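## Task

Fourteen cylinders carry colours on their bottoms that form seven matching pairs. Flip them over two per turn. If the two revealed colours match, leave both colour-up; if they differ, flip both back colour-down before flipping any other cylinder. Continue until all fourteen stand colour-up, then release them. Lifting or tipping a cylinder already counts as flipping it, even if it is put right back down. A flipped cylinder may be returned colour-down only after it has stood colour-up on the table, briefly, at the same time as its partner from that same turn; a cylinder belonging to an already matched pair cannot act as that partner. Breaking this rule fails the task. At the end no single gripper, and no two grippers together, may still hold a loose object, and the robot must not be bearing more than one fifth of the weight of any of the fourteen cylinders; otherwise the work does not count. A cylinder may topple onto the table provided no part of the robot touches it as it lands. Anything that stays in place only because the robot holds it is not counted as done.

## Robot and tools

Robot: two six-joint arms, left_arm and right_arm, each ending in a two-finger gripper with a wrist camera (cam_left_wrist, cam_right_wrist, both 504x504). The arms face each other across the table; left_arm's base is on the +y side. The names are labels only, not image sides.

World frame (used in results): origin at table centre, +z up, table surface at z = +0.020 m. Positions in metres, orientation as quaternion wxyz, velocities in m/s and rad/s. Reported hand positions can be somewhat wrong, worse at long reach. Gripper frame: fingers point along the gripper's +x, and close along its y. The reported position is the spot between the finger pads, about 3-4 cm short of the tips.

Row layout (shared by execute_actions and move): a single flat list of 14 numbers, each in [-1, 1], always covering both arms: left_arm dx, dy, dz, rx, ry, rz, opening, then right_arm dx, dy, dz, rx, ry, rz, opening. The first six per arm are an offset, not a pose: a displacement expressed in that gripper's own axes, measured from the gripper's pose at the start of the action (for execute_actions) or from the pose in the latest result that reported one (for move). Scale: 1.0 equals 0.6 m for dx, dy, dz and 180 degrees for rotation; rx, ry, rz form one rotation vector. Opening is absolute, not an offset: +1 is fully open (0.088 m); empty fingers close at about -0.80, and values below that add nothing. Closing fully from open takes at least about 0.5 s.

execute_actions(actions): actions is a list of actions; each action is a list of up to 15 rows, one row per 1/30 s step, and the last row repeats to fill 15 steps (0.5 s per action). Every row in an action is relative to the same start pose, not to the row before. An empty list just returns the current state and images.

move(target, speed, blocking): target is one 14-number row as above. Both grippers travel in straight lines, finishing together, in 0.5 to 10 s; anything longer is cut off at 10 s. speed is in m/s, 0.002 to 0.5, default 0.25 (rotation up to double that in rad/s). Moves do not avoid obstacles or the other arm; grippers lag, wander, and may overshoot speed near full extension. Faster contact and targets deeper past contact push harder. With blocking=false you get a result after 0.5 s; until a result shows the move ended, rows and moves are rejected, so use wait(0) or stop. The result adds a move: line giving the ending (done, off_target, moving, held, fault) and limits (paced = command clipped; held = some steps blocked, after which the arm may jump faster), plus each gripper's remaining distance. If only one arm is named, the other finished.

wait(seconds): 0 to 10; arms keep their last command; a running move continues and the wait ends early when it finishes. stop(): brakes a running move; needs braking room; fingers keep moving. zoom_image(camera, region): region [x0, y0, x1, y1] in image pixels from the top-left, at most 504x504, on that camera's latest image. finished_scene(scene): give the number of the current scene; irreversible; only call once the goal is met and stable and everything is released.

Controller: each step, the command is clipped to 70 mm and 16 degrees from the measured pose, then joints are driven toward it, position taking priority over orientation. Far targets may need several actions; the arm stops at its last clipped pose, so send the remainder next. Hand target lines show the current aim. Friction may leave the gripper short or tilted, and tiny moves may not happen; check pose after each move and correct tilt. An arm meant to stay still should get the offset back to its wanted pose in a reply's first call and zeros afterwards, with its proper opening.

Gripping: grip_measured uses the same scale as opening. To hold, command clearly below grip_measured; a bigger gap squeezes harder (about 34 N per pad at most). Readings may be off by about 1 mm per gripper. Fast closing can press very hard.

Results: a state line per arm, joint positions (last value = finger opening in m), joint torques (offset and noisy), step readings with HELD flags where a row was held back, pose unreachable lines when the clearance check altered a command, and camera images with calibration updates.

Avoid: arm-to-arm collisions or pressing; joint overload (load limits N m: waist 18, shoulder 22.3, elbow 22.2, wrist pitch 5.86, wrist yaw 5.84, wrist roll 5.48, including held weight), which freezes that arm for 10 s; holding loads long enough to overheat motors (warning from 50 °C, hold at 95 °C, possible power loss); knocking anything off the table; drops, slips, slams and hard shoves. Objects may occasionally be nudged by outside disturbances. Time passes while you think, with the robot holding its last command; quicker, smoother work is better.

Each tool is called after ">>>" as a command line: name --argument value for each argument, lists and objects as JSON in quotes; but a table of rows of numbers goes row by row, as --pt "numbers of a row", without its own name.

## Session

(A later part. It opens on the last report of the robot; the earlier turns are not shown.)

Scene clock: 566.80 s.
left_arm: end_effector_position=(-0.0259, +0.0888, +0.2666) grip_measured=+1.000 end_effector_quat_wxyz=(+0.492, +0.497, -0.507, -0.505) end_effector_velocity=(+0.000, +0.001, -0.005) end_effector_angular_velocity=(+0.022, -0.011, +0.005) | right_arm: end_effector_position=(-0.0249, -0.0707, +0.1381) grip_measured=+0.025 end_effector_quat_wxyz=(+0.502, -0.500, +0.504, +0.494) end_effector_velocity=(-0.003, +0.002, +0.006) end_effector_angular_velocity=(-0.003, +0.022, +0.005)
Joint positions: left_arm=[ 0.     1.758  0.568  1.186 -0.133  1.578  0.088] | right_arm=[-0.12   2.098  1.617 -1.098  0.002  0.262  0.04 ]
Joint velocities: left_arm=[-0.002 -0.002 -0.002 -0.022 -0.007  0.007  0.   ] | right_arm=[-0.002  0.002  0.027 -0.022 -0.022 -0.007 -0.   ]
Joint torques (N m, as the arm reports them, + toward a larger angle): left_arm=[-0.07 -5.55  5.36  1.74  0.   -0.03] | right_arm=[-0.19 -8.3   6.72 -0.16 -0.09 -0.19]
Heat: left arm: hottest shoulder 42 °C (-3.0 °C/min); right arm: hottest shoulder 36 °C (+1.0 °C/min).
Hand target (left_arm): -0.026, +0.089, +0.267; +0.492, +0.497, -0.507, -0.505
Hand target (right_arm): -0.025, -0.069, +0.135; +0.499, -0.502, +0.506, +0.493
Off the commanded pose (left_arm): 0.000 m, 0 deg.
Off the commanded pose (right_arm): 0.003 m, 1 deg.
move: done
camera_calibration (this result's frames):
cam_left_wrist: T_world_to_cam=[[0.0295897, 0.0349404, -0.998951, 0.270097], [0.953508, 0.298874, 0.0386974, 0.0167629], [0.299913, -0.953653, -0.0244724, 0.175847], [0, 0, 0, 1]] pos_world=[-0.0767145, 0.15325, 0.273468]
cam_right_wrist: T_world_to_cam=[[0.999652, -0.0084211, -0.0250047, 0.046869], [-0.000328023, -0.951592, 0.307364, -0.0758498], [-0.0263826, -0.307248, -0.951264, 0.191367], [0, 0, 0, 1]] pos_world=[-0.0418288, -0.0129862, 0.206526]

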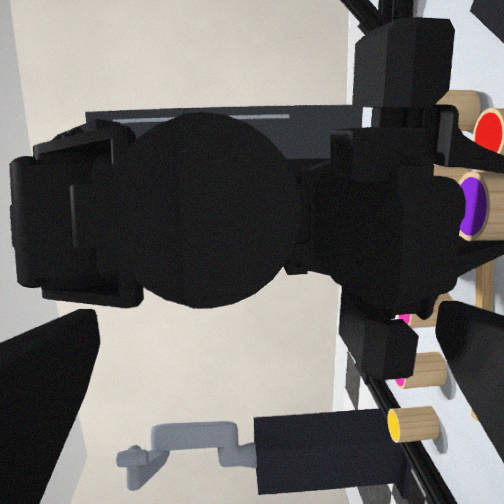

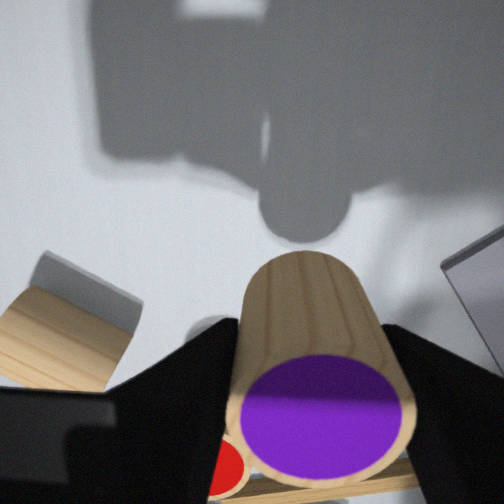

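>>> move --target '[0,0,0,0,0,0,1,0.08,0,0,0,0.003,0,-0.3]' --speed 0.09

>>> move --target '[0,0,0,0,0,0,1,0.021,0,-0.005,0,0.005,0,-0.3]' --speed 0.03

Scene clock: 569.20 s.
left_arm: end_effector_position=(-0.0259, +0.0888, +0.2666) grip_measured=+1.000 end_effector_quat_wxyz=(+0.492, +0.497, -0.507, -0.505) end_effector_velocity=(+0.002, +0.000, -0.003) end_effector_angular_velocity=(+0.012, +0.005, +0.020) | right_arm: end_effector_position=(-0.0257, -0.0674, +0.0978) grip_measured=+0.024 end_effector_quat_wxyz=(+0.505, -0.496, +0.502, +0.498) end_effector_velocity=(+0.003, -0.003, -0.001) end_effector_angular_velocity=(-0.010, -0.010, +0.020)
Joint positions: left_arm=[ 0.     1.758  0.568  1.186 -0.133  1.578  0.088] | right_arm=[-0.12   2.148  1.529 -0.947  0.002  0.262  0.04 ]
Joint velocities: left_arm=[-0.002  0.002 -0.002 -0.007 -0.022 -0.007  0.   ] | right_arm=[-0.002 -0.002 -0.007 -0.007  0.007 -0.022 -0.   ]
Joint torques (N m, as the arm reports them, + toward a larger angle): left_arm=[-0.03 -5.66  5.32  1.73  0.02 -0.03] | right_arm=[-0.02 -9.    3.99  0.27 -0.06 -0.04]
Heat: left arm: hottest shoulder 42 °C (-2.0 °C/min); right arm: hottest shoulder 37 °C (+2.0 °C/min).
Hand target (left_arm): -0.026, +0.089, +0.267; +0.492, +0.497, -0.507, -0.505
Hand target (right_arm): -0.025, -0.071, +0.090; +0.500, -0.502, +0.507, +0.491
Off the commanded pose (left_arm): 0.000 m, 0 deg.
Off the commanded pose (right_arm): 0.009 m, 1 deg.
move: off_target (right_arm)
camera_calibration (this result's frames):
cam_left_wrist: T_world_to_cam=[[0.0295897, 0.0349404, -0.998951, 0.270097], [0.953508, 0.298874, 0.0386974, 0.0167629], [0.299913, -0.953653, -0.0244724, 0.175847], [0, 0, 0, 1]] pos_world=[-0.0767145, 0.15325, 0.273468]
cam_right_wrist: T_world_to_cam=[[0.999559, -0.0084893, -0.0284731, 0.0469722], [0.000324667, -0.955135, 0.296172, -0.0594212], [-0.02971, -0.296051, -0.95471, 0.155074], [0, 0, 0, 1]] pos_world=[-0.0423249, -0.0104468, 0.166987]

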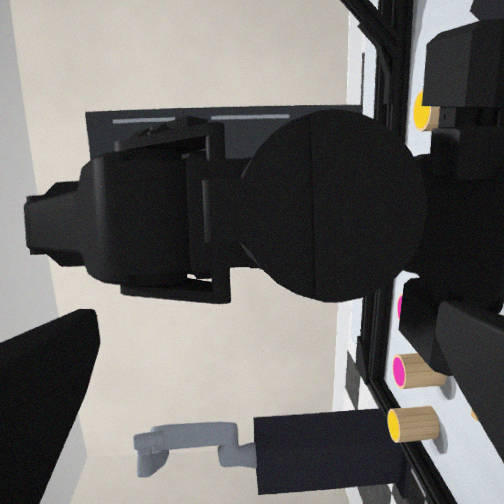

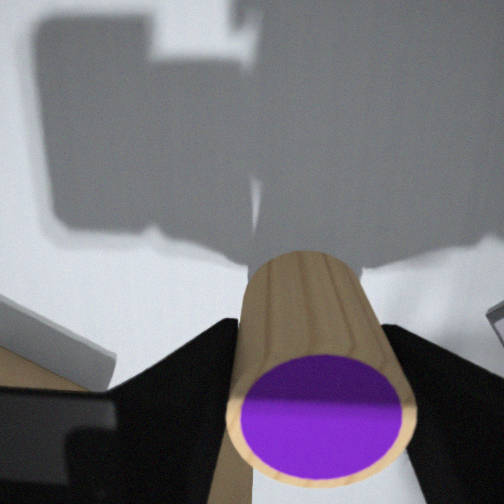

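Scene clock: 570.00 s.
left_arm: end_effector_position=(-0.0259, +0.0888, +0.2666) grip_measured=+1.000 end_effector_quat_wxyz=(+0.492, +0.497, -0.507, -0.505) end_effector_velocity=(+0.000, +0.001, +0.001) end_effector_angular_velocity=(+0.003, +0.007, +0.015) | right_arm: end_effector_position=(-0.0262, -0.0656, +0.0938) grip_measured=+0.024 end_effector_quat_wxyz=(+0.506, -0.493, +0.501, +0.501) end_effector_velocity=(-0.002, +0.001, +0.000) end_effector_angular_velocity=(+0.005, +0.009, +0.010)
Joint positions: left_arm=[ 0.     1.758  0.568  1.186 -0.133  1.578  0.088] | right_arm=[-0.12   2.153  1.52  -0.924  0.001  0.262  0.04 ]
Joint velocities: left_arm=[-0.007 -0.007 -0.002 -0.007 -0.022 -0.007  0.   ] | right_arm=[ 0.002 -0.002 -0.002  0.007 -0.007 -0.007 -0.   ]
Joint torques (N m, as the arm reports them, + toward a larger angle): left_arm=[ 0.04 -5.68  5.19  1.75  0.   -0.06] | right_arm=[ 0.13 -8.68  3.84  0.27 -0.11  0.  ]
Heat: left arm: hottest shoulder 42 °C (-2.0 °C/min); right arm: hottest shoulder 37 °C (+2.0 °C/min).
Hand target (left_arm): -0.026, +0.089, +0.267; +0.492, +0.497, -0.507, -0.505
Hand target (right_arm): -0.026, -0.070, +0.085; +0.501, -0.499, +0.506, +0.494
Off the commanded pose (left_arm): 0.000 m, 0 deg.
Off the commanded pose (right_arm): 0.010 m, 1 deg.
move: off_target (right_arm)
camera_calibration (this result's frames):
cam_left_wrist: T_world_to_cam=[[0.0295897, 0.0349404, -0.998951, 0.270097], [0.953508, 0.298874, 0.0386974, 0.0167629], [0.299913, -0.953653, -0.0244724, 0.175847], [0, 0, 0, 1]] pos_world=[-0.0767145, 0.15325, 0.273468]
cam_right_wrist: T_world_to_cam=[[0.999466, -0.00821036, -0.0316294, 0.047747], [0.00123061, -0.957778, 0.287507, -0.0559017], [-0.0326544, -0.287392, -0.957256, 0.152489], [0, 0, 0, 1]] pos_world=[-0.0426733, -0.00932527, 0.163553]

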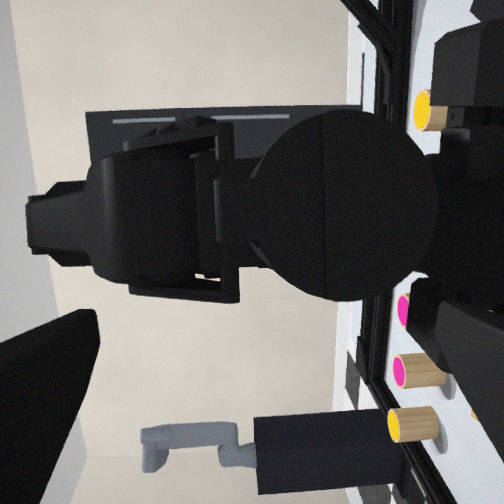

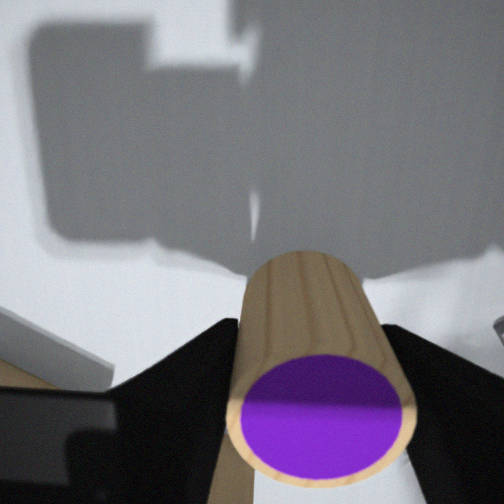

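>>> move --target '[0,0,0,0,0,0,1,0.026,0,-0.008,0,0.01,0,-0.3]' --speed 0.03

Scene clock: 571.90 s.
left_arm: end_effector_position=(-0.0259, +0.0888, +0.2666) grip_measured=+1.000 end_effector_quat_wxyz=(+0.492, +0.497, -0.507, -0.505) end_effector_velocity=(+0.002, -0.001, -0.007) end_effector_angular_velocity=(+0.027, +0.018, +0.020) | right_arm: end_effector_position=(-0.0271, -0.0657, +0.0865) grip_measured=+0.024 end_effector_quat_wxyz=(+0.503, -0.494, +0.503, +0.500) end_effector_velocity=(-0.001, +0.001, +0.002) end_effector_angular_velocity=(+0.010, +0.010, +0.005)
Joint positions: left_arm=[ 0.     1.758  0.568  1.186 -0.133  1.578  0.088] | right_arm=[-0.12   2.17   1.515 -0.909 -0.004  0.262  0.04 ]
Joint velocities: left_arm=[-0.002  0.007  0.002 -0.022 -0.022 -0.022  0.   ] | right_arm=[-0.002 -0.007 -0.002  0.007 -0.007 -0.007 -0.   ]
Joint torques (N m, as the arm reports them, + toward a larger angle): left_arm=[-0.01 -5.6   5.28  1.73  0.01 -0.04] | right_arm=[ 0.08 -8.77  3.88  0.25 -0.12 -0.01]
Heat: left arm: hottest shoulder 42 °C (-2.0 °C/min); right arm: hottest shoulder 37 °C (+2.0 °C/min).
Hand target (left_arm): -0.026, +0.089, +0.267; +0.492, +0.497, -0.507, -0.505
Hand target (right_arm): -0.026, -0.070, +0.078; +0.498, -0.500, +0.508, +0.493
Off the commanded pose (left_arm): 0.000 m, 0 deg.
Off the commanded pose (right_arm): 0.010 m, 1 deg.
move: off_target (right_arm)
camera_calibration (this result's frames):
cam_left_wrist: T_world_to_cam=[[0.0295897, 0.0349404, -0.998951, 0.270097], [0.953508, 0.298874, 0.0386974, 0.0167629], [0.299913, -0.953653, -0.0244724, 0.175847], [0, 0, 0, 1]] pos_world=[-0.0767145, 0.15325, 0.273468]
cam_right_wrist: T_world_to_cam=[[0.999376, -0.00802634, -0.0344105, 0.0486065], [0.00246845, -0.95562, 0.294592, -0.054345], [-0.0352478, -0.294493, -0.955003, 0.144718], [0, 0, 0, 1]] pos_world=[-0.043341, -0.00892451, 0.155889]

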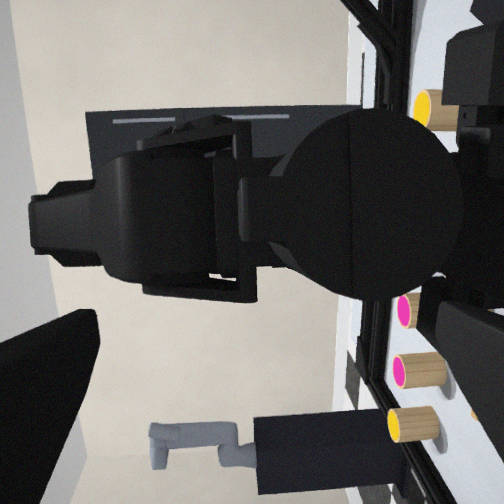

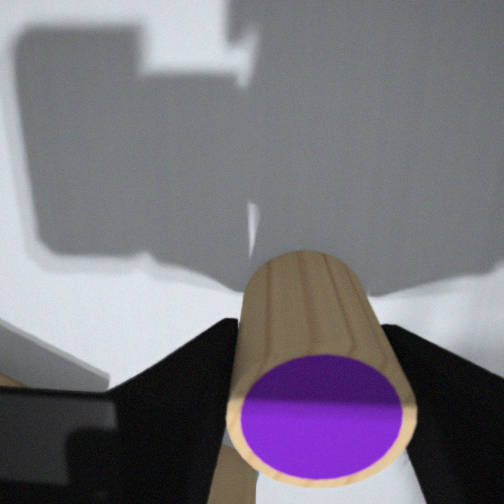

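>>> move --target '[0,0,0,0,0,0,1,0.02,0,-0.007,0,0.007,0,-0.3]' --speed 0.03

Scene clock: 573.97 s.
left_arm: end_effector_position=(-0.0259, +0.0888, +0.2666) grip_measured=+1.000 end_effector_quat_wxyz=(+0.492, +0.497, -0.507, -0.505) end_effector_velocity=(-0.002, +0.001, -0.001) end_effector_angular_velocity=(+0.007, +0.006, +0.000) | right_arm: end_effector_position=(-0.0278, -0.0642, +0.0848) grip_measured=+0.024 end_effector_quat_wxyz=(+0.504, -0.491, +0.502, +0.502) end_effector_velocity=(+0.001, -0.004, -0.001) end_effector_angular_velocity=(-0.013, +0.004, +0.034)
Joint positions: left_arm=[ 0.     1.758  0.568  1.186 -0.133  1.578  0.088] | right_arm=[-0.12   2.172  1.512 -0.896 -0.006  0.262  0.04 ]
Joint velocities: left_arm=[-0.007 -0.002 -0.002 -0.007 -0.007 -0.007  0.   ] | right_arm=[-0.002 -0.002 -0.007 -0.007 -0.007 -0.037 -0.   ]
Joint torques (N m, as the arm reports them, + toward a larger angle): left_arm=[-0.01 -5.61  5.25  1.72 -0.02 -0.01] | right_arm=[ 0.1  -8.47  3.72  0.29 -0.13  0.01]
Heat: left arm: hottest shoulder 42 °C (-2.0 °C/min); right arm: hottest shoulder 38 °C (+3.0 °C/min).
Hand target (left_arm): -0.026, +0.089, +0.267; +0.492, +0.497, -0.507, -0.505
Hand target (right_arm): -0.027, -0.070, +0.075; +0.498, -0.499, +0.509, +0.494
Off the commanded pose (left_arm): 0.000 m, 0 deg.
Off the commanded pose (right_arm): 0.012 m, 2 deg.
move: off_target (right_arm)
camera_calibration (this result's frames):
cam_left_wrist: T_world_to_cam=[[0.0295897, 0.0349404, -0.998951, 0.270097], [0.953508, 0.298874, 0.0386974, 0.0167629], [0.299913, -0.953653, -0.0244724, 0.175847], [0, 0, 0, 1]] pos_world=[-0.0767145, 0.15325, 0.273468]
cam_right_wrist: T_world_to_cam=[[0.99924, -0.00775406, -0.0381881, 0.0495812], [0.00357358, -0.957637, 0.287955, -0.051907], [-0.0388031, -0.287873, -0.956882, 0.144011], [0, 0, 0, 1]] pos_world=[-0.0437699, -0.00786666, 0.154642]

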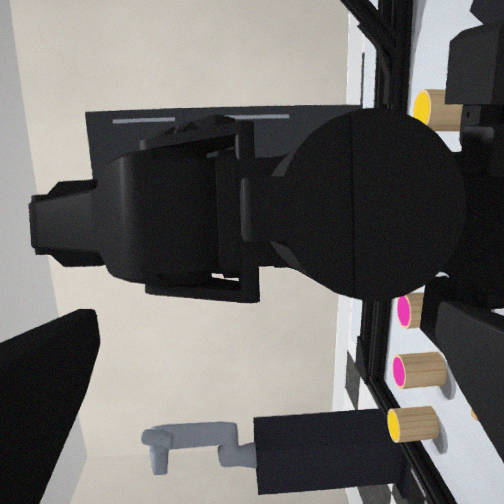

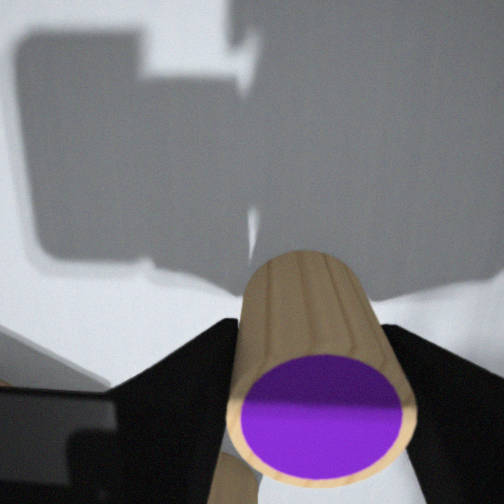

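Likely touching. Release, wait, regrasp, lift.

>>> move --target '[0,0,0,0,0,0,1,0,0,0,0,0,0,0.6]'

>>> wait --seconds 2.5

>>> move --target '[0,0,0,0,0,0,1,0,0,0,0,0,0,-0.3]'

>>> move --target '[0,0,0,0,0,0,1,-0.12,0,0,0,0,0,-0.3]' --speed 0.15

Scene clock: 577.23 s.
left_arm: end_effector_position=(-0.0259, +0.0888, +0.2666) grip_measured=+1.000 end_effector_quat_wxyz=(+0.492, +0.497, -0.507, -0.505) end_effector_velocity=(+0.000, +0.002, -0.003) end_effector_angular_velocity=(+0.013, +0.020, +0.005) | right_arm: end_effector_position=(-0.0278, -0.0642, +0.0846) grip_measured=+0.599 end_effector_quat_wxyz=(+0.504, -0.491, +0.502, +0.502) end_effector_velocity=(-0.001, -0.006, +0.000) end_effector_angular_velocity=(-0.027, +0.016, +0.005)
Joint positions: left_arm=[ 0.     1.758  0.568  1.186 -0.133  1.578  0.088] | right_arm=[-0.12   2.173  1.512 -0.895 -0.006  0.262  0.068]
Joint velocities: left_arm=[-0.002 -0.002 -0.007 -0.007 -0.007 -0.022  0.   ] | right_arm=[-0.002 -0.002 -0.002 -0.022 -0.022 -0.007  0.   ]
Joint torques (N m, as the arm reports them, + toward a larger angle): left_arm=[ 0.03 -5.57  5.42  1.74  0.02 -0.04] | right_arm=[  0.07 -10.32   5.23   0.09   0.01  -0.01]
Heat: left arm: hottest shoulder 42 °C (-2.0 °C/min); right arm: hottest shoulder 38 °C (+3.0 °C/min).
Hand target (left_arm): -0.026, +0.089, +0.267; +0.492, +0.497, -0.507, -0.505
Hand target (right_arm): -0.028, -0.064, +0.085; +0.504, -0.491, +0.502, +0.502
Off the commanded pose (left_arm): 0.000 m, 0 deg.
Off the commanded pose (right_arm): 0.000 m, 0 deg.
move: done
camera_calibration (this result's frames):
cam_left_wrist: T_world_to_cam=[[0.0295897, 0.0349404, -0.998951, 0.270097], [0.953508, 0.298874, 0.0386974, 0.0167629], [0.299913, -0.953653, -0.0244724, 0.175847], [0, 0, 0, 1]] pos_world=[-0.0767145, 0.15325, 0.273468]
cam_right_wrist: T_world_to_cam=[[0.99924, -0.00775406, -0.0381881, 0.0495734], [0.00357358, -0.957637, 0.287955, -0.0518359], [-0.0388031, -0.287873, -0.956882, 0.14379], [0, 0, 0, 1]] pos_world=[-0.043771, -0.00786232, 0.15441]

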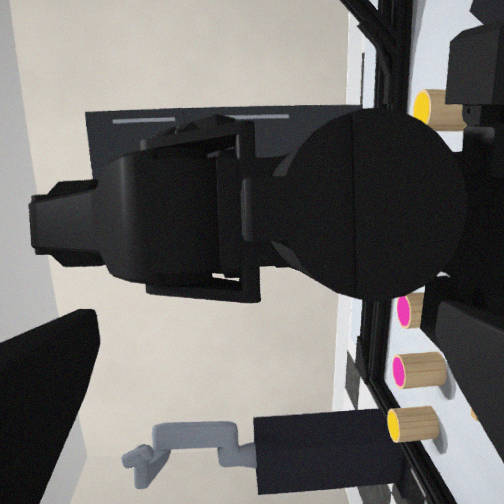

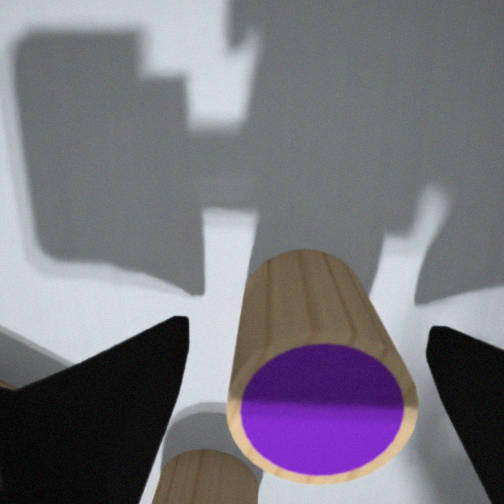

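Scene clock: 579.73 s.
left_arm: end_effector_position=(-0.0259, +0.0888, +0.2665) grip_measured=+1.000 end_effector_quat_wxyz=(+0.491, +0.497, -0.507, -0.505) end_effector_velocity=(-0.002, +0.001, -0.001) end_effector_angular_velocity=(+0.008, +0.021, -0.010) | right_arm: end_effector_position=(-0.0278, -0.0642, +0.0846) grip_measured=+0.600 end_effector_quat_wxyz=(+0.504, -0.491, +0.502, +0.502) end_effector_velocity=(-0.000, +0.001, +0.000) end_effector_angular_velocity=(+0.005, +0.009, -0.010)
Joint positions: left_arm=[ 0.     1.758  0.568  1.186 -0.133  1.578  0.088] | right_arm=[-0.12   2.173  1.512 -0.895 -0.006  0.262  0.068]
Joint velocities: left_arm=[-0.002 -0.002 -0.002 -0.007  0.007 -0.022  0.   ] | right_arm=[-0.002 -0.002 -0.002  0.007 -0.007  0.007 -0.   ]
Joint torques (N m, as the arm reports them, + toward a larger angle): left_arm=[-0.03 -5.68  5.26  1.75  0.01 -0.05] | right_arm=[  0.09 -10.34   5.27   0.08   0.    -0.02]
Heat: left arm: hottest shoulder 42 °C (-2.0 °C/min); right arm: hottest shoulder 39 °C (+4.0 °C/min).
Hand target (left_arm): -0.026, +0.089, +0.267; +0.491, +0.497, -0.507, -0.505
Hand target (right_arm): -0.028, -0.064, +0.085; +0.504, -0.491, +0.502, +0.502
Off the commanded pose (left_arm): 0.000 m, 0 deg.
Off the commanded pose (right_arm): 0.000 m, 0 deg.
wait: 2.50 s; at rest by 0.17 s
camera_calibration (this result's frames):
cam_left_wrist: T_world_to_cam=[[0.0296491, 0.0353169, -0.998936, 0.269904], [0.953505, 0.298859, 0.0388667, 0.0167342], [0.299914, -0.953643, -0.0248139, 0.175915], [0, 0, 0, 1]] pos_world=[-0.076718, 0.153227, 0.273332]
cam_right_wrist: T_world_to_cam=[[0.99924, -0.00775406, -0.0381881, 0.0495734], [0.00357358, -0.957637, 0.287955, -0.0518359], [-0.0388031, -0.287873, -0.956882, 0.14379], [0, 0, 0, 1]] pos_world=[-0.043771, -0.00786232, 0.15441]

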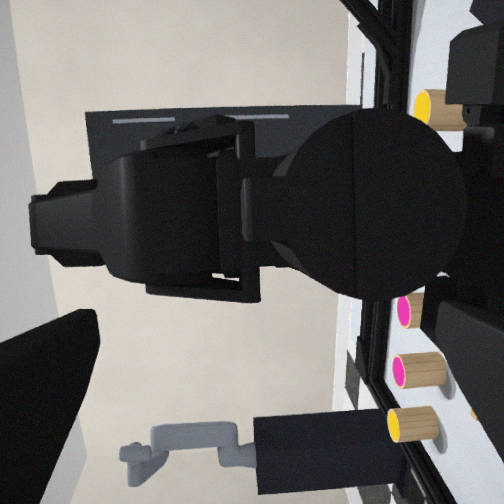

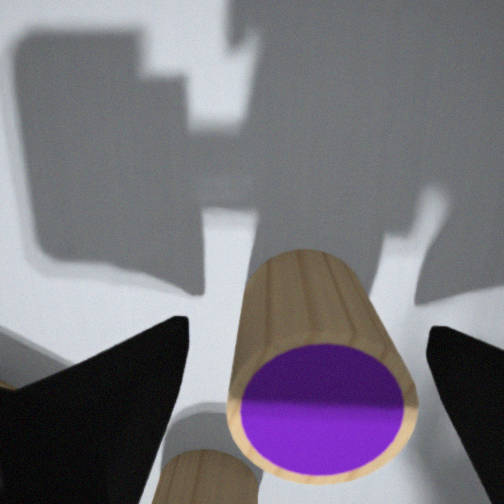

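Scene clock: 580.23 s.
left_arm: end_effector_position=(-0.0259, +0.0888, +0.2665) grip_measured=+1.000 end_effector_quat_wxyz=(+0.491, +0.497, -0.507, -0.505) end_effector_velocity=(+0.000, +0.000, -0.007) end_effector_angular_velocity=(+0.027, +0.003, +0.005) | right_arm: end_effector_position=(-0.0279, -0.0642, +0.0846) grip_measured=+0.024 end_effector_quat_wxyz=(+0.504, -0.491, +0.503, +0.502) end_effector_velocity=(+0.001, -0.004, -0.001) end_effector_angular_velocity=(-0.014, +0.004, +0.005)
Joint positions: left_arm=[ 0.     1.758  0.568  1.186 -0.133  1.578  0.088] | right_arm=[-0.12   2.173  1.512 -0.895 -0.007  0.262  0.04 ]
Joint velocities: left_arm=[-0.002  0.002 -0.002 -0.022 -0.007 -0.007  0.   ] | right_arm=[-0.002 -0.002 -0.007 -0.007 -0.007 -0.007  0.   ]
Joint torques (N m, as the arm reports them, + toward a larger angle): left_arm=[-0.04 -5.57  5.28  1.76  0.   -0.05] | right_arm=[  0.06 -10.28   5.22   0.13   0.03  -0.02]
Heat: left arm: hottest shoulder 42 °C (-2.0 °C/min); right arm: hottest shoulder 39 °C (+4.1 °C/min).
Hand target (left_arm): -0.026, +0.089, +0.266; +0.491, +0.497, -0.507, -0.505
Hand target (right_arm): -0.028, -0.064, +0.085; +0.504, -0.491, +0.502, +0.502
Off the commanded pose (left_arm): 0.000 m, 0 deg.
Off the commanded pose (right_arm): 0.000 m, 0 deg.
move: done
camera_calibration (this result's frames):
cam_left_wrist: T_world_to_cam=[[0.0296491, 0.0353169, -0.998936, 0.269904], [0.953505, 0.298859, 0.0388667, 0.0167342], [0.299914, -0.953643, -0.0248139, 0.175915], [0, 0, 0, 1]] pos_world=[-0.076718, 0.153227, 0.273332]
cam_right_wrist: T_world_to_cam=[[0.999198, -0.00774808, -0.0392941, 0.0498327], [0.0039093, -0.957556, 0.28822, -0.051884], [-0.0398595, -0.288143, -0.956758, 0.143715], [0, 0, 0, 1]] pos_world=[-0.0438615, -0.00788531, 0.154413]

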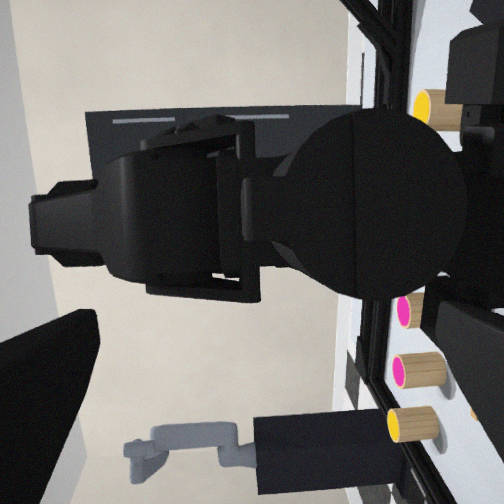

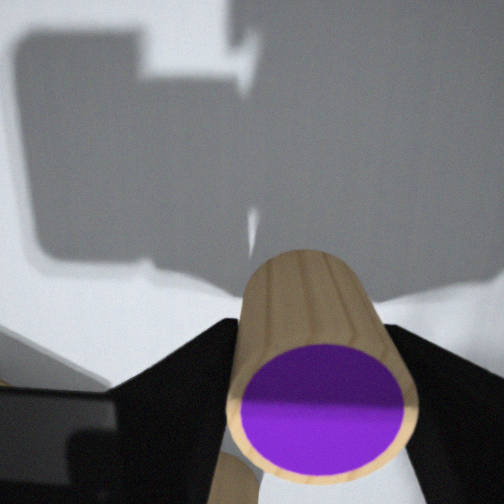

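Scene clock: 581.17 s.
left_arm: end_effector_position=(-0.0259, +0.0889, +0.2663) grip_measured=+1.000 end_effector_quat_wxyz=(+0.491, +0.497, -0.507, -0.505) end_effector_velocity=(+0.000, +0.001, +0.002) end_effector_angular_velocity=(-0.007, +0.008, +0.005) | right_arm: end_effector_position=(-0.0270, -0.0681, +0.1502) grip_measured=+0.024 end_effector_quat_wxyz=(+0.501, -0.496, +0.506, +0.497) end_effector_velocity=(-0.000, -0.000, +0.005) end_effector_angular_velocity=(-0.008, +0.021, -0.000)
Joint positions: left_arm=[ 0.     1.758  0.568  1.186 -0.133  1.578  0.088] | right_arm=[-0.12   2.095  1.662 -1.141 -0.007  0.262  0.04 ]
Joint velocities: left_arm=[-0.002 -0.002 -0.002  0.007 -0.007 -0.007  0.   ] | right_arm=[-0.007 -0.002  0.017 -0.022 -0.022 -0.007 -0.   ]
Joint torques (N m, as the arm reports them, + toward a larger angle): left_arm=[ 0.01 -5.68  5.35  1.75  0.   -0.06] | right_arm=[ -0.02 -11.01   6.99  -0.12   0.    -0.04]
Heat: left arm: hottest shoulder 42 °C (-2.0 °C/min); right arm: hottest shoulder 39 °C (+4.0 °C/min).
Hand target (left_arm): -0.026, +0.089, +0.266; +0.491, +0.497, -0.507, -0.505
Hand target (right_arm): -0.027, -0.065, +0.157; +0.504, -0.491, +0.503, +0.502
Off the commanded pose (left_arm): 0.000 m, 0 deg.
Off the commanded pose (right_arm): 0.007 m, 1 deg.
move: done
camera_calibration (this result's frames):
cam_left_wrist: T_world_to_cam=[[0.0297085, 0.0356933, -0.998921, 0.269727], [0.953503, 0.298845, 0.039036, 0.0166609], [0.299916, -0.953634, -0.0251554, 0.176072], [0, 0, 0, 1]] pos_world=[-0.0767062, 0.153302, 0.273214]
cam_right_wrist: T_world_to_cam=[[0.999361, -0.00839145, -0.0347464, 0.0506825], [0.00260141, -0.952403, 0.304831, -0.0766511], [-0.0356505, -0.304727, -0.951772, 0.203629], [0, 0, 0, 1]] pos_world=[-0.0431912, -0.0105262, 0.218935]

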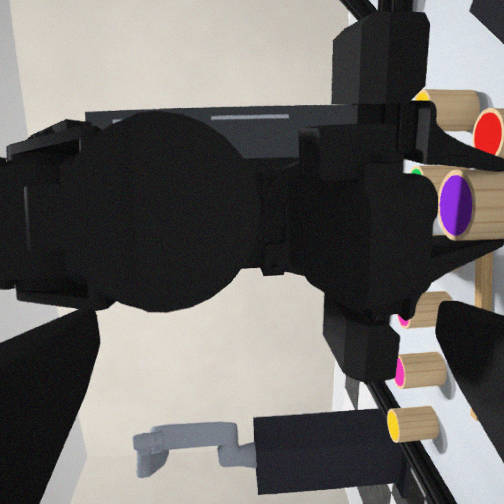

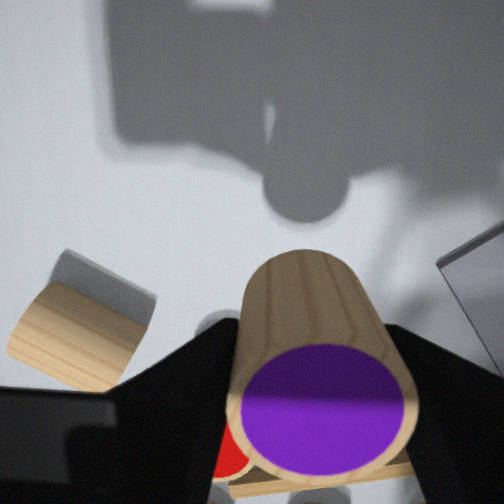

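>>> move --target '[0,0,0,0,0.007,0.002,1,-0.178,0,0.035,-0.004,-0.498,0,-0.3]' --speed 0.3

Scene clock: 585.73 s.
left_arm: end_effector_position=(-0.0256, +0.0893, +0.2684) grip_measured=+1.000 end_effector_quat_wxyz=(+0.499, +0.499, -0.504, -0.498) end_effector_velocity=(-0.002, +0.000, -0.007) end_effector_angular_velocity=(+0.026, -0.012, -0.010) | right_arm: end_effector_position=(-0.0260, -0.0456, +0.2653) grip_measured=+0.024 end_effector_quat_wxyz=(+0.706, +0.009, +0.005, +0.708) end_effector_velocity=(-0.000, -0.000, -0.000) end_effector_angular_velocity=(+0.002, -0.021, +0.005)
Joint positions: left_arm=[-0.008  1.758  0.568  1.196 -0.16   1.578  0.088] | right_arm=[-0.007  1.646  0.568  1.083  0.359  0.019  0.04 ]
Joint velocities: left_arm=[-0.002  0.002 -0.002 -0.022  0.007  0.007  0.   ] | right_arm=[-0.002  0.002 -0.002  0.007 -0.007 -0.022 -0.   ]
Joint torques (N m, as the arm reports them, + toward a larger angle): left_arm=[-0.19 -4.98  5.42  1.98 -0.19 -0.01] | right_arm=[ 0.21 -5.2   3.93  1.98  0.1  -0.13]
Heat: left arm: hottest shoulder 42 °C (-2.0 °C/min); right arm: hottest shoulder 40 °C (+5.0 °C/min).
Hand target (left_arm): -0.026, +0.089, +0.266; +0.498, +0.501, -0.503, -0.498
Hand target (right_arm): -0.026, -0.047, +0.257; +0.707, -0.001, +0.007, +0.708
Off the commanded pose (left_arm): 0.002 m, 0 deg.
Off the commanded pose (right_arm): 0.008 m, 2 deg.
move: done
camera_calibration (this result's frames):
cam_left_wrist: T_world_to_cam=[[0.0275927, 0.0268159, -0.999259, 0.272597], [0.947925, 0.316601, 0.0346714, 0.0156317], [0.317296, -0.94818, -0.0166836, 0.174063], [0, 0, 0, 1]] pos_world=[-0.0775689, 0.152784, 0.274757]
cam_right_wrist: T_world_to_cam=[[0.99937, 0.0318621, -0.0156317, 0.0506719], [-0.0055312, -0.295238, -0.955408, 0.273777], [-0.0350564, 0.954892, -0.294876, 0.203192], [0, 0, 0, 1]] pos_world=[-0.0420024, -0.114812, 0.322277]

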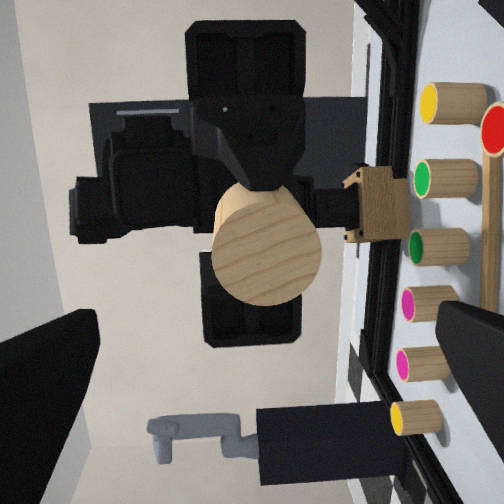

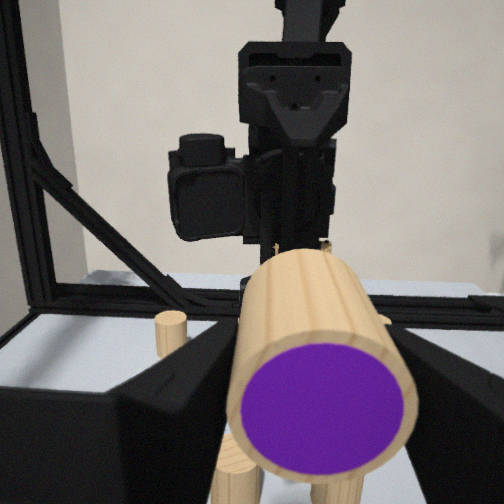

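>>> move --target '[0.138,0,-0.004,0,0,0,1,0,0,0,0,0,0,-0.3]' --speed 0.1

Scene clock: 588.47 s.
left_arm: end_effector_position=(-0.0233, +0.0091, +0.2695) grip_measured=+1.000 end_effector_quat_wxyz=(+0.500, +0.499, -0.503, -0.497) end_effector_velocity=(+0.002, -0.003, -0.001) end_effector_angular_velocity=(+0.012, +0.006, +0.010) | right_arm: end_effector_position=(-0.0260, -0.0455, +0.2649) grip_measured=+0.024 end_effector_quat_wxyz=(+0.706, +0.009, +0.005, +0.708) end_effector_velocity=(+0.000, -0.000, -0.001) end_effector_angular_velocity=(-0.007, -0.010, +0.005)
Joint positions: left_arm=[ 0.033  1.982  0.907  1.081 -0.122  1.578  0.088] | right_arm=[-0.007  1.647  0.568  1.084  0.359  0.018  0.04 ]
Joint velocities: left_arm=[ 0.002  0.002  0.012 -0.022 -0.007 -0.007  0.   ] | right_arm=[-0.002 -0.002 -0.002 -0.007 -0.007 -0.007  0.   ]
Joint torques (N m, as the arm reports them, + toward a larger angle): left_arm=[ 0.17 -6.61  6.76  1.58  0.21 -0.04] | right_arm=[ 0.05 -6.63  5.37  1.7   0.01  0.02]
Heat: left arm: hottest shoulder 42 °C (-2.0 °C/min); right arm: hottest shoulder 40 °C (+5.1 °C/min).
Hand target (left_arm): -0.023, +0.006, +0.269; +0.499, +0.499, -0.504, -0.498
Hand target (right_arm): -0.026, -0.046, +0.265; +0.706, +0.009, +0.006, +0.708
Off the commanded pose (left_arm): 0.003 m, 0 deg.
Off the commanded pose (right_arm): 0.000 m, 0 deg.
move: done
camera_calibration (this result's frames):
cam_left_wrist: T_world_to_cam=[[0.0275617, 0.0257465, -0.999288, 0.275826], [0.94683, 0.319894, 0.0343569, 0.0388122], [0.320551, -0.947103, -0.0155608, 0.0971352], [0, 0, 0, 1]] pos_world=[-0.0754876, 0.0724797, 0.275808]
cam_right_wrist: T_world_to_cam=[[0.999378, 0.0318547, -0.0151269, 0.0505374], [-0.00503846, -0.295578, -0.955305, 0.273407], [-0.0349021, 0.954787, -0.295233, 0.203166], [0, 0, 0, 1]] pos_world=[-0.0420375, -0.114777, 0.321933]

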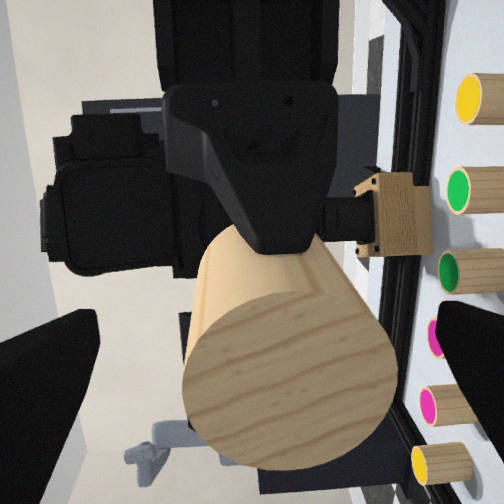

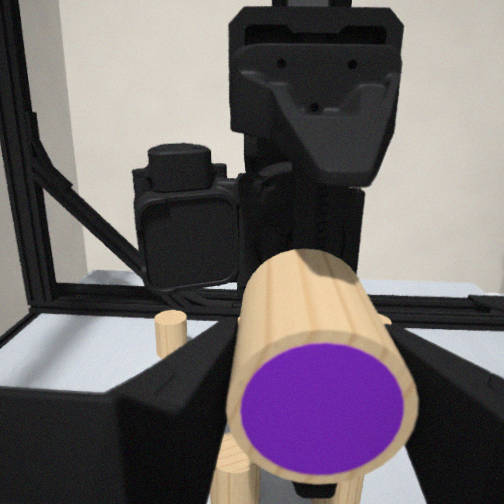

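>>> move --target '[0,-0.003,0,0,0,0,-0.3,0,0,0,0,0,0,-0.3]'

>>> move --target '[0,0,0,0,0,0,-0.3,0,0,0,0,0,0,1]'

>>> move --target '[-0.06,0,0,0,0,0,-0.3,-0.09,0,0,-0.006,0,0,1]' --speed 0.12

>>> move --target '[-0.133,-0.158,-0.198,0,0,-0.495,-0.3,-0.086,0.06,-0.19,0,0.507,0,0.6]' --speed 0.3

Scene clock: 592.47 s.
left_arm: end_effector_position=(-0.0231, +0.0088, +0.2697) grip_measured=+0.037 end_effector_quat_wxyz=(+0.500, +0.499, -0.504, -0.497) end_effector_velocity=(-0.000, +0.001, -0.001) end_effector_angular_velocity=(+0.007, +0.021, +0.005) | right_arm: end_effector_position=(-0.0260, -0.0455, +0.2648) grip_measured=+0.024 end_effector_quat_wxyz=(+0.706, +0.009, +0.006, +0.708) end_effector_velocity=(+0.000, -0.000, -0.005) end_effector_angular_velocity=(-0.021, -0.015, +0.005)
Joint positions: left_arm=[ 0.033  1.983  0.909  1.083 -0.122  1.578  0.041] | right_arm=[-0.007  1.647  0.568  1.084  0.359  0.018  0.04 ]
Joint velocities: left_arm=[-0.002 -0.002 -0.002 -0.007 -0.007 -0.022 -0.   ] | right_arm=[-0.002 -0.002 -0.002 -0.022 -0.007 -0.007 -0.   ]
Joint torques (N m, as the arm reports them, + toward a larger angle): left_arm=[ 0.   -7.01  5.44  2.17 -0.01 -0.06] | right_arm=[ 0.04 -6.53  5.31  1.85  0.01 -0.01]
Heat: left arm: hottest shoulder 42 °C (-2.0 °C/min); right arm: hottest shoulder 39 °C (+4.1 °C/min).
Hand target (left_arm): -0.023, +0.009, +0.268; +0.500, +0.500, -0.503, -0.497
Hand target (right_arm): -0.026, -0.046, +0.265; +0.706, +0.009, +0.005, +0.708
Off the commanded pose (left_arm): 0.002 m, 0 deg.
Off the commanded pose (right_arm): 0.000 m, 0 deg.
move: done
camera_calibration (this result's frames):
cam_left_wrist: T_world_to_cam=[[0.027792, 0.0246218, -0.99931, 0.275977], [0.946699, 0.320297, 0.0342205, 0.0387786], [0.320919, -0.946997, -0.0144077, 0.0965075], [0, 0, 0, 1]] pos_world=[-0.0753526, 0.0721766, 0.275851]
cam_right_wrist: T_world_to_cam=[[0.99938, 0.0318493, -0.0150035, 0.0505035], [-0.00490959, -0.295919, -0.955201, 0.273292], [-0.0348623, 0.954682, -0.295579, 0.20323], [0, 0, 0, 1]] pos_world=[-0.0420454, -0.114756, 0.321876]

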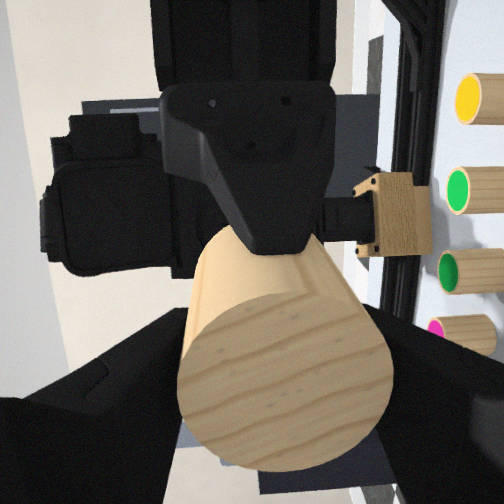

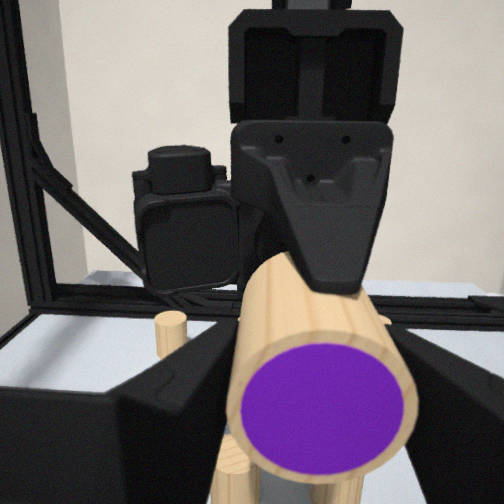

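Scene clock: 593.17 s.
left_arm: end_effector_position=(-0.0231, +0.0088, +0.2697) grip_measured=+0.037 end_effector_quat_wxyz=(+0.500, +0.499, -0.504, -0.497) end_effector_velocity=(-0.002, +0.001, -0.005) end_effector_angular_velocity=(+0.022, +0.005, -0.010) | right_arm: end_effector_position=(-0.0260, -0.0455, +0.2648) grip_measured=+1.000 end_effector_quat_wxyz=(+0.706, +0.009, +0.006, +0.708) end_effector_velocity=(+0.000, -0.000, -0.001) end_effector_angular_velocity=(-0.007, -0.010, +0.005)
Joint positions: left_arm=[ 0.033  1.983  0.909  1.083 -0.122  1.578  0.041] | right_arm=[-0.007  1.647  0.568  1.084  0.359  0.018  0.088]
Joint velocities: left_arm=[-0.002 -0.002 -0.002 -0.022  0.007 -0.007 -0.   ] | right_arm=[-0.002 -0.002 -0.002 -0.007 -0.007 -0.007  0.   ]
Joint torques (N m, as the arm reports them, + toward a larger angle): left_arm=[ 0.01 -7.49  5.83  1.77  0.   -0.03] | right_arm=[ 0.06 -6.56  5.31  1.81  0.   -0.01]
Heat: left arm: hottest shoulder 42 °C (-2.0 °C/min); right arm: hottest shoulder 39 °C (+4.0 °C/min).
Hand target (left_arm): -0.023, +0.009, +0.270; +0.500, +0.499, -0.504, -0.497
Hand target (right_arm): -0.026, -0.046, +0.265; +0.706, +0.009, +0.006, +0.708
Off the commanded pose (left_arm): 0.000 m, 0 deg.
Off the commanded pose (right_arm): 0.000 m, 0 deg.
move: done
camera_calibration (this result's frames):
cam_left_wrist: T_world_to_cam=[[0.027792, 0.0246218, -0.99931, 0.275977], [0.946699, 0.320297, 0.0342205, 0.0387786], [0.320919, -0.946997, -0.0144077, 0.0965075], [0, 0, 0, 1]] pos_world=[-0.0753526, 0.0721766, 0.275851]
cam_right_wrist: T_world_to_cam=[[0.99938, 0.0318493, -0.0150035, 0.0505035], [-0.00490959, -0.295919, -0.955201, 0.273292], [-0.0348623, 0.954682, -0.295579, 0.20323], [0, 0, 0, 1]] pos_world=[-0.0420454, -0.114756, 0.321876]

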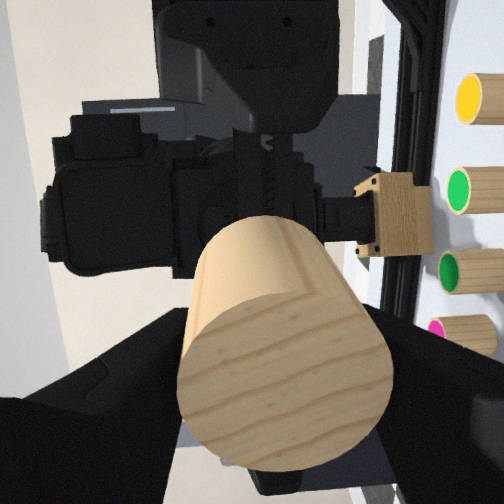

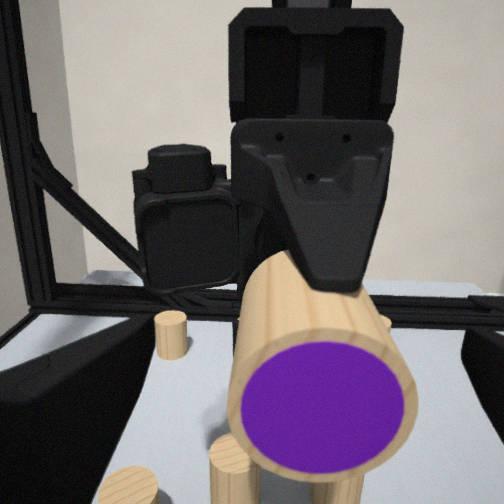

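Scene clock: 594.07 s.
left_arm: end_effector_position=(-0.0233, +0.0429, +0.2632) grip_measured=+0.037 end_effector_quat_wxyz=(+0.495, +0.503, -0.501, -0.501) end_effector_velocity=(-0.002, +0.002, -0.001) end_effector_angular_velocity=(+0.007, +0.021, +0.000) | right_arm: end_effector_position=(-0.0266, -0.0962, +0.2673) grip_measured=+1.000 end_effector_quat_wxyz=(+0.706, +0.008, +0.000, +0.708) end_effector_velocity=(+0.001, -0.002, -0.000) end_effector_angular_velocity=(-0.002, -0.023, +0.005)
Joint positions: left_arm=[ 0.022  1.9    0.756  1.135 -0.13   1.578  0.041] | right_arm=[0.073 1.464 0.394 1.082 0.438 0.006 0.088]
Joint velocities: left_arm=[-0.007 -0.007 -0.007 -0.007 -0.007 -0.022 -0.   ] | right_arm=[-0.002 -0.012 -0.007 -0.007 -0.007 -0.022  0.   ]
Joint torques (N m, as the arm reports them, + toward a larger angle): left_arm=[-0.34 -8.31  4.88  2.11 -0.22 -0.04] | right_arm=[ 0.24 -5.86  3.71  1.6   0.12 -0.19]
Heat: left arm: hottest shoulder 42 °C (-2.0 °C/min); right arm: hottest shoulder 39 °C (+4.0 °C/min).
Hand target (left_arm): -0.023, +0.045, +0.269; +0.500, +0.499, -0.504, -0.497
Hand target (right_arm): -0.026, -0.099, +0.265; +0.706, +0.002, -0.001, +0.708
Off the commanded pose (left_arm): 0.007 m, 1 deg.
Off the commanded pose (right_arm): 0.004 m, 1 deg.
move: done
camera_calibration (this result's frames):
cam_left_wrist: T_world_to_cam=[[0.0299318, 0.0400066, -0.998751, 0.267902], [0.947837, 0.3161, 0.0410678, 0.0266408], [0.317348, -0.947882, -0.0284583, 0.132334], [0, 0, 0, 1]] pos_world=[-0.0752658, 0.106298, 0.27024]
cam_right_wrist: T_world_to_cam=[[0.999449, 0.0325904, -0.00635558, 0.0505371], [0.00333968, -0.289103, -0.957292, 0.262099], [-0.0330359, 0.956743, -0.289053, 0.250842], [0, 0, 0, 1]] pos_world=[-0.0430978, -0.165864, 0.323733]

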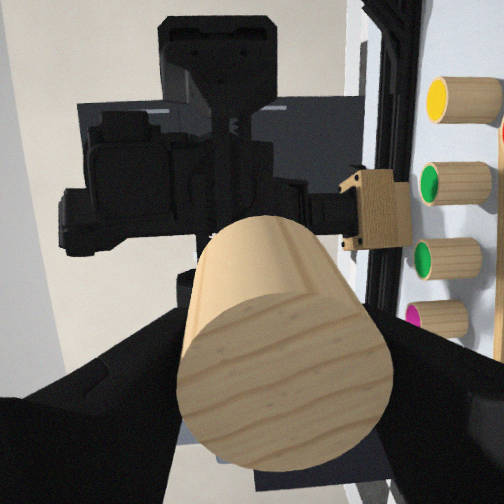

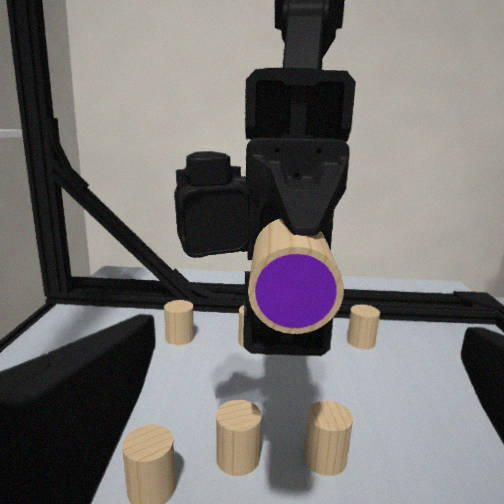

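Scene clock: 597.20 s.
left_arm: end_effector_position=(+0.0943, +0.1241, +0.1702) grip_measured=+0.034 end_effector_quat_wxyz=(+0.006, +0.707, -0.003, -0.707) end_effector_velocity=(-0.002, -0.000, +0.003) end_effector_angular_velocity=(+0.006, +0.008, -0.010) | right_arm: end_effector_position=(-0.0624, -0.1483, +0.1544) grip_measured=+0.600 end_effector_quat_wxyz=(+0.500, -0.499, +0.502, +0.499) end_effector_velocity=(-0.002, -0.002, +0.002) end_effector_angular_velocity=(-0.020, +0.015, +0.020)
Joint positions: left_arm=[ 0.339  2.098  1.646 -1.107  0.001  1.749  0.041] | right_arm=[ 0.045  1.848  1.328 -1.052 -0.003  0.418  0.068]
Joint velocities: left_arm=[-0.002  0.002  0.017 -0.022  0.007  0.007 -0.   ] | right_arm=[-0.002  0.002  0.012 -0.022 -0.022 -0.022 -0.   ]
Joint torques (N m, as the arm reports them, + toward a larger angle): left_arm=[ 0.13 -7.46  6.92 -0.03 -0.14  0.1 ] | right_arm=[-0.04 -6.54  6.96 -0.05 -0.05 -0.11]
Heat: left arm: hottest shoulder 42 °C (-2.0 °C/min); right arm: hottest shoulder 39 °C (+4.0 °C/min).
Hand target (left_arm): +0.096, +0.123, +0.170; +0.004, +0.709, -0.003, -0.705
Hand target (right_arm): -0.063, -0.146, +0.152; +0.498, -0.501, +0.504, +0.497
Off the commanded pose (left_arm): 0.003 m, 1 deg.
Off the commanded pose (right_arm): 0.003 m, 1 deg.
move: done
camera_calibration (this result's frames):
cam_left_wrist: T_world_to_cam=[[0.0176858, 0.999642, 0.0200826, -0.123048], [0.946414, -0.0232154, 0.322119, -0.112262], [0.32247, 0.0133095, -0.946486, 0.205852], [0, 0, 0, 1]] pos_world=[0.0420411, 0.117658, 0.233469]
cam_right_wrist: T_world_to_cam=[[0.999514, -0.000267479, -0.0311662, 0.0862731], [0.00915293, -0.953352, 0.301721, -0.153495], [-0.0297931, -0.301859, -0.952887, 0.182919], [0, 0, 0, 1]] pos_world=[-0.0793766, -0.0910963, 0.223302]

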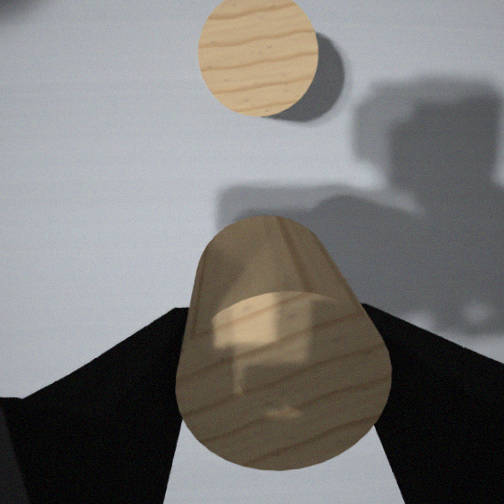

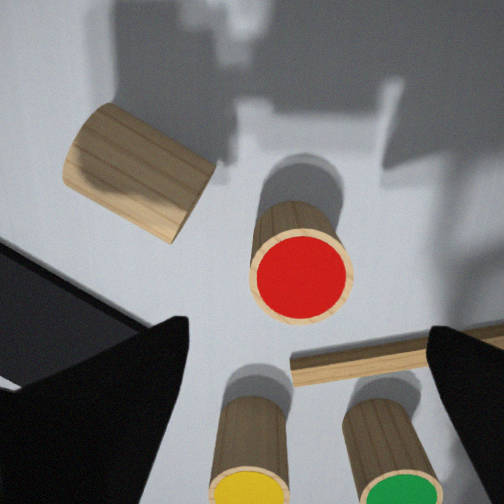

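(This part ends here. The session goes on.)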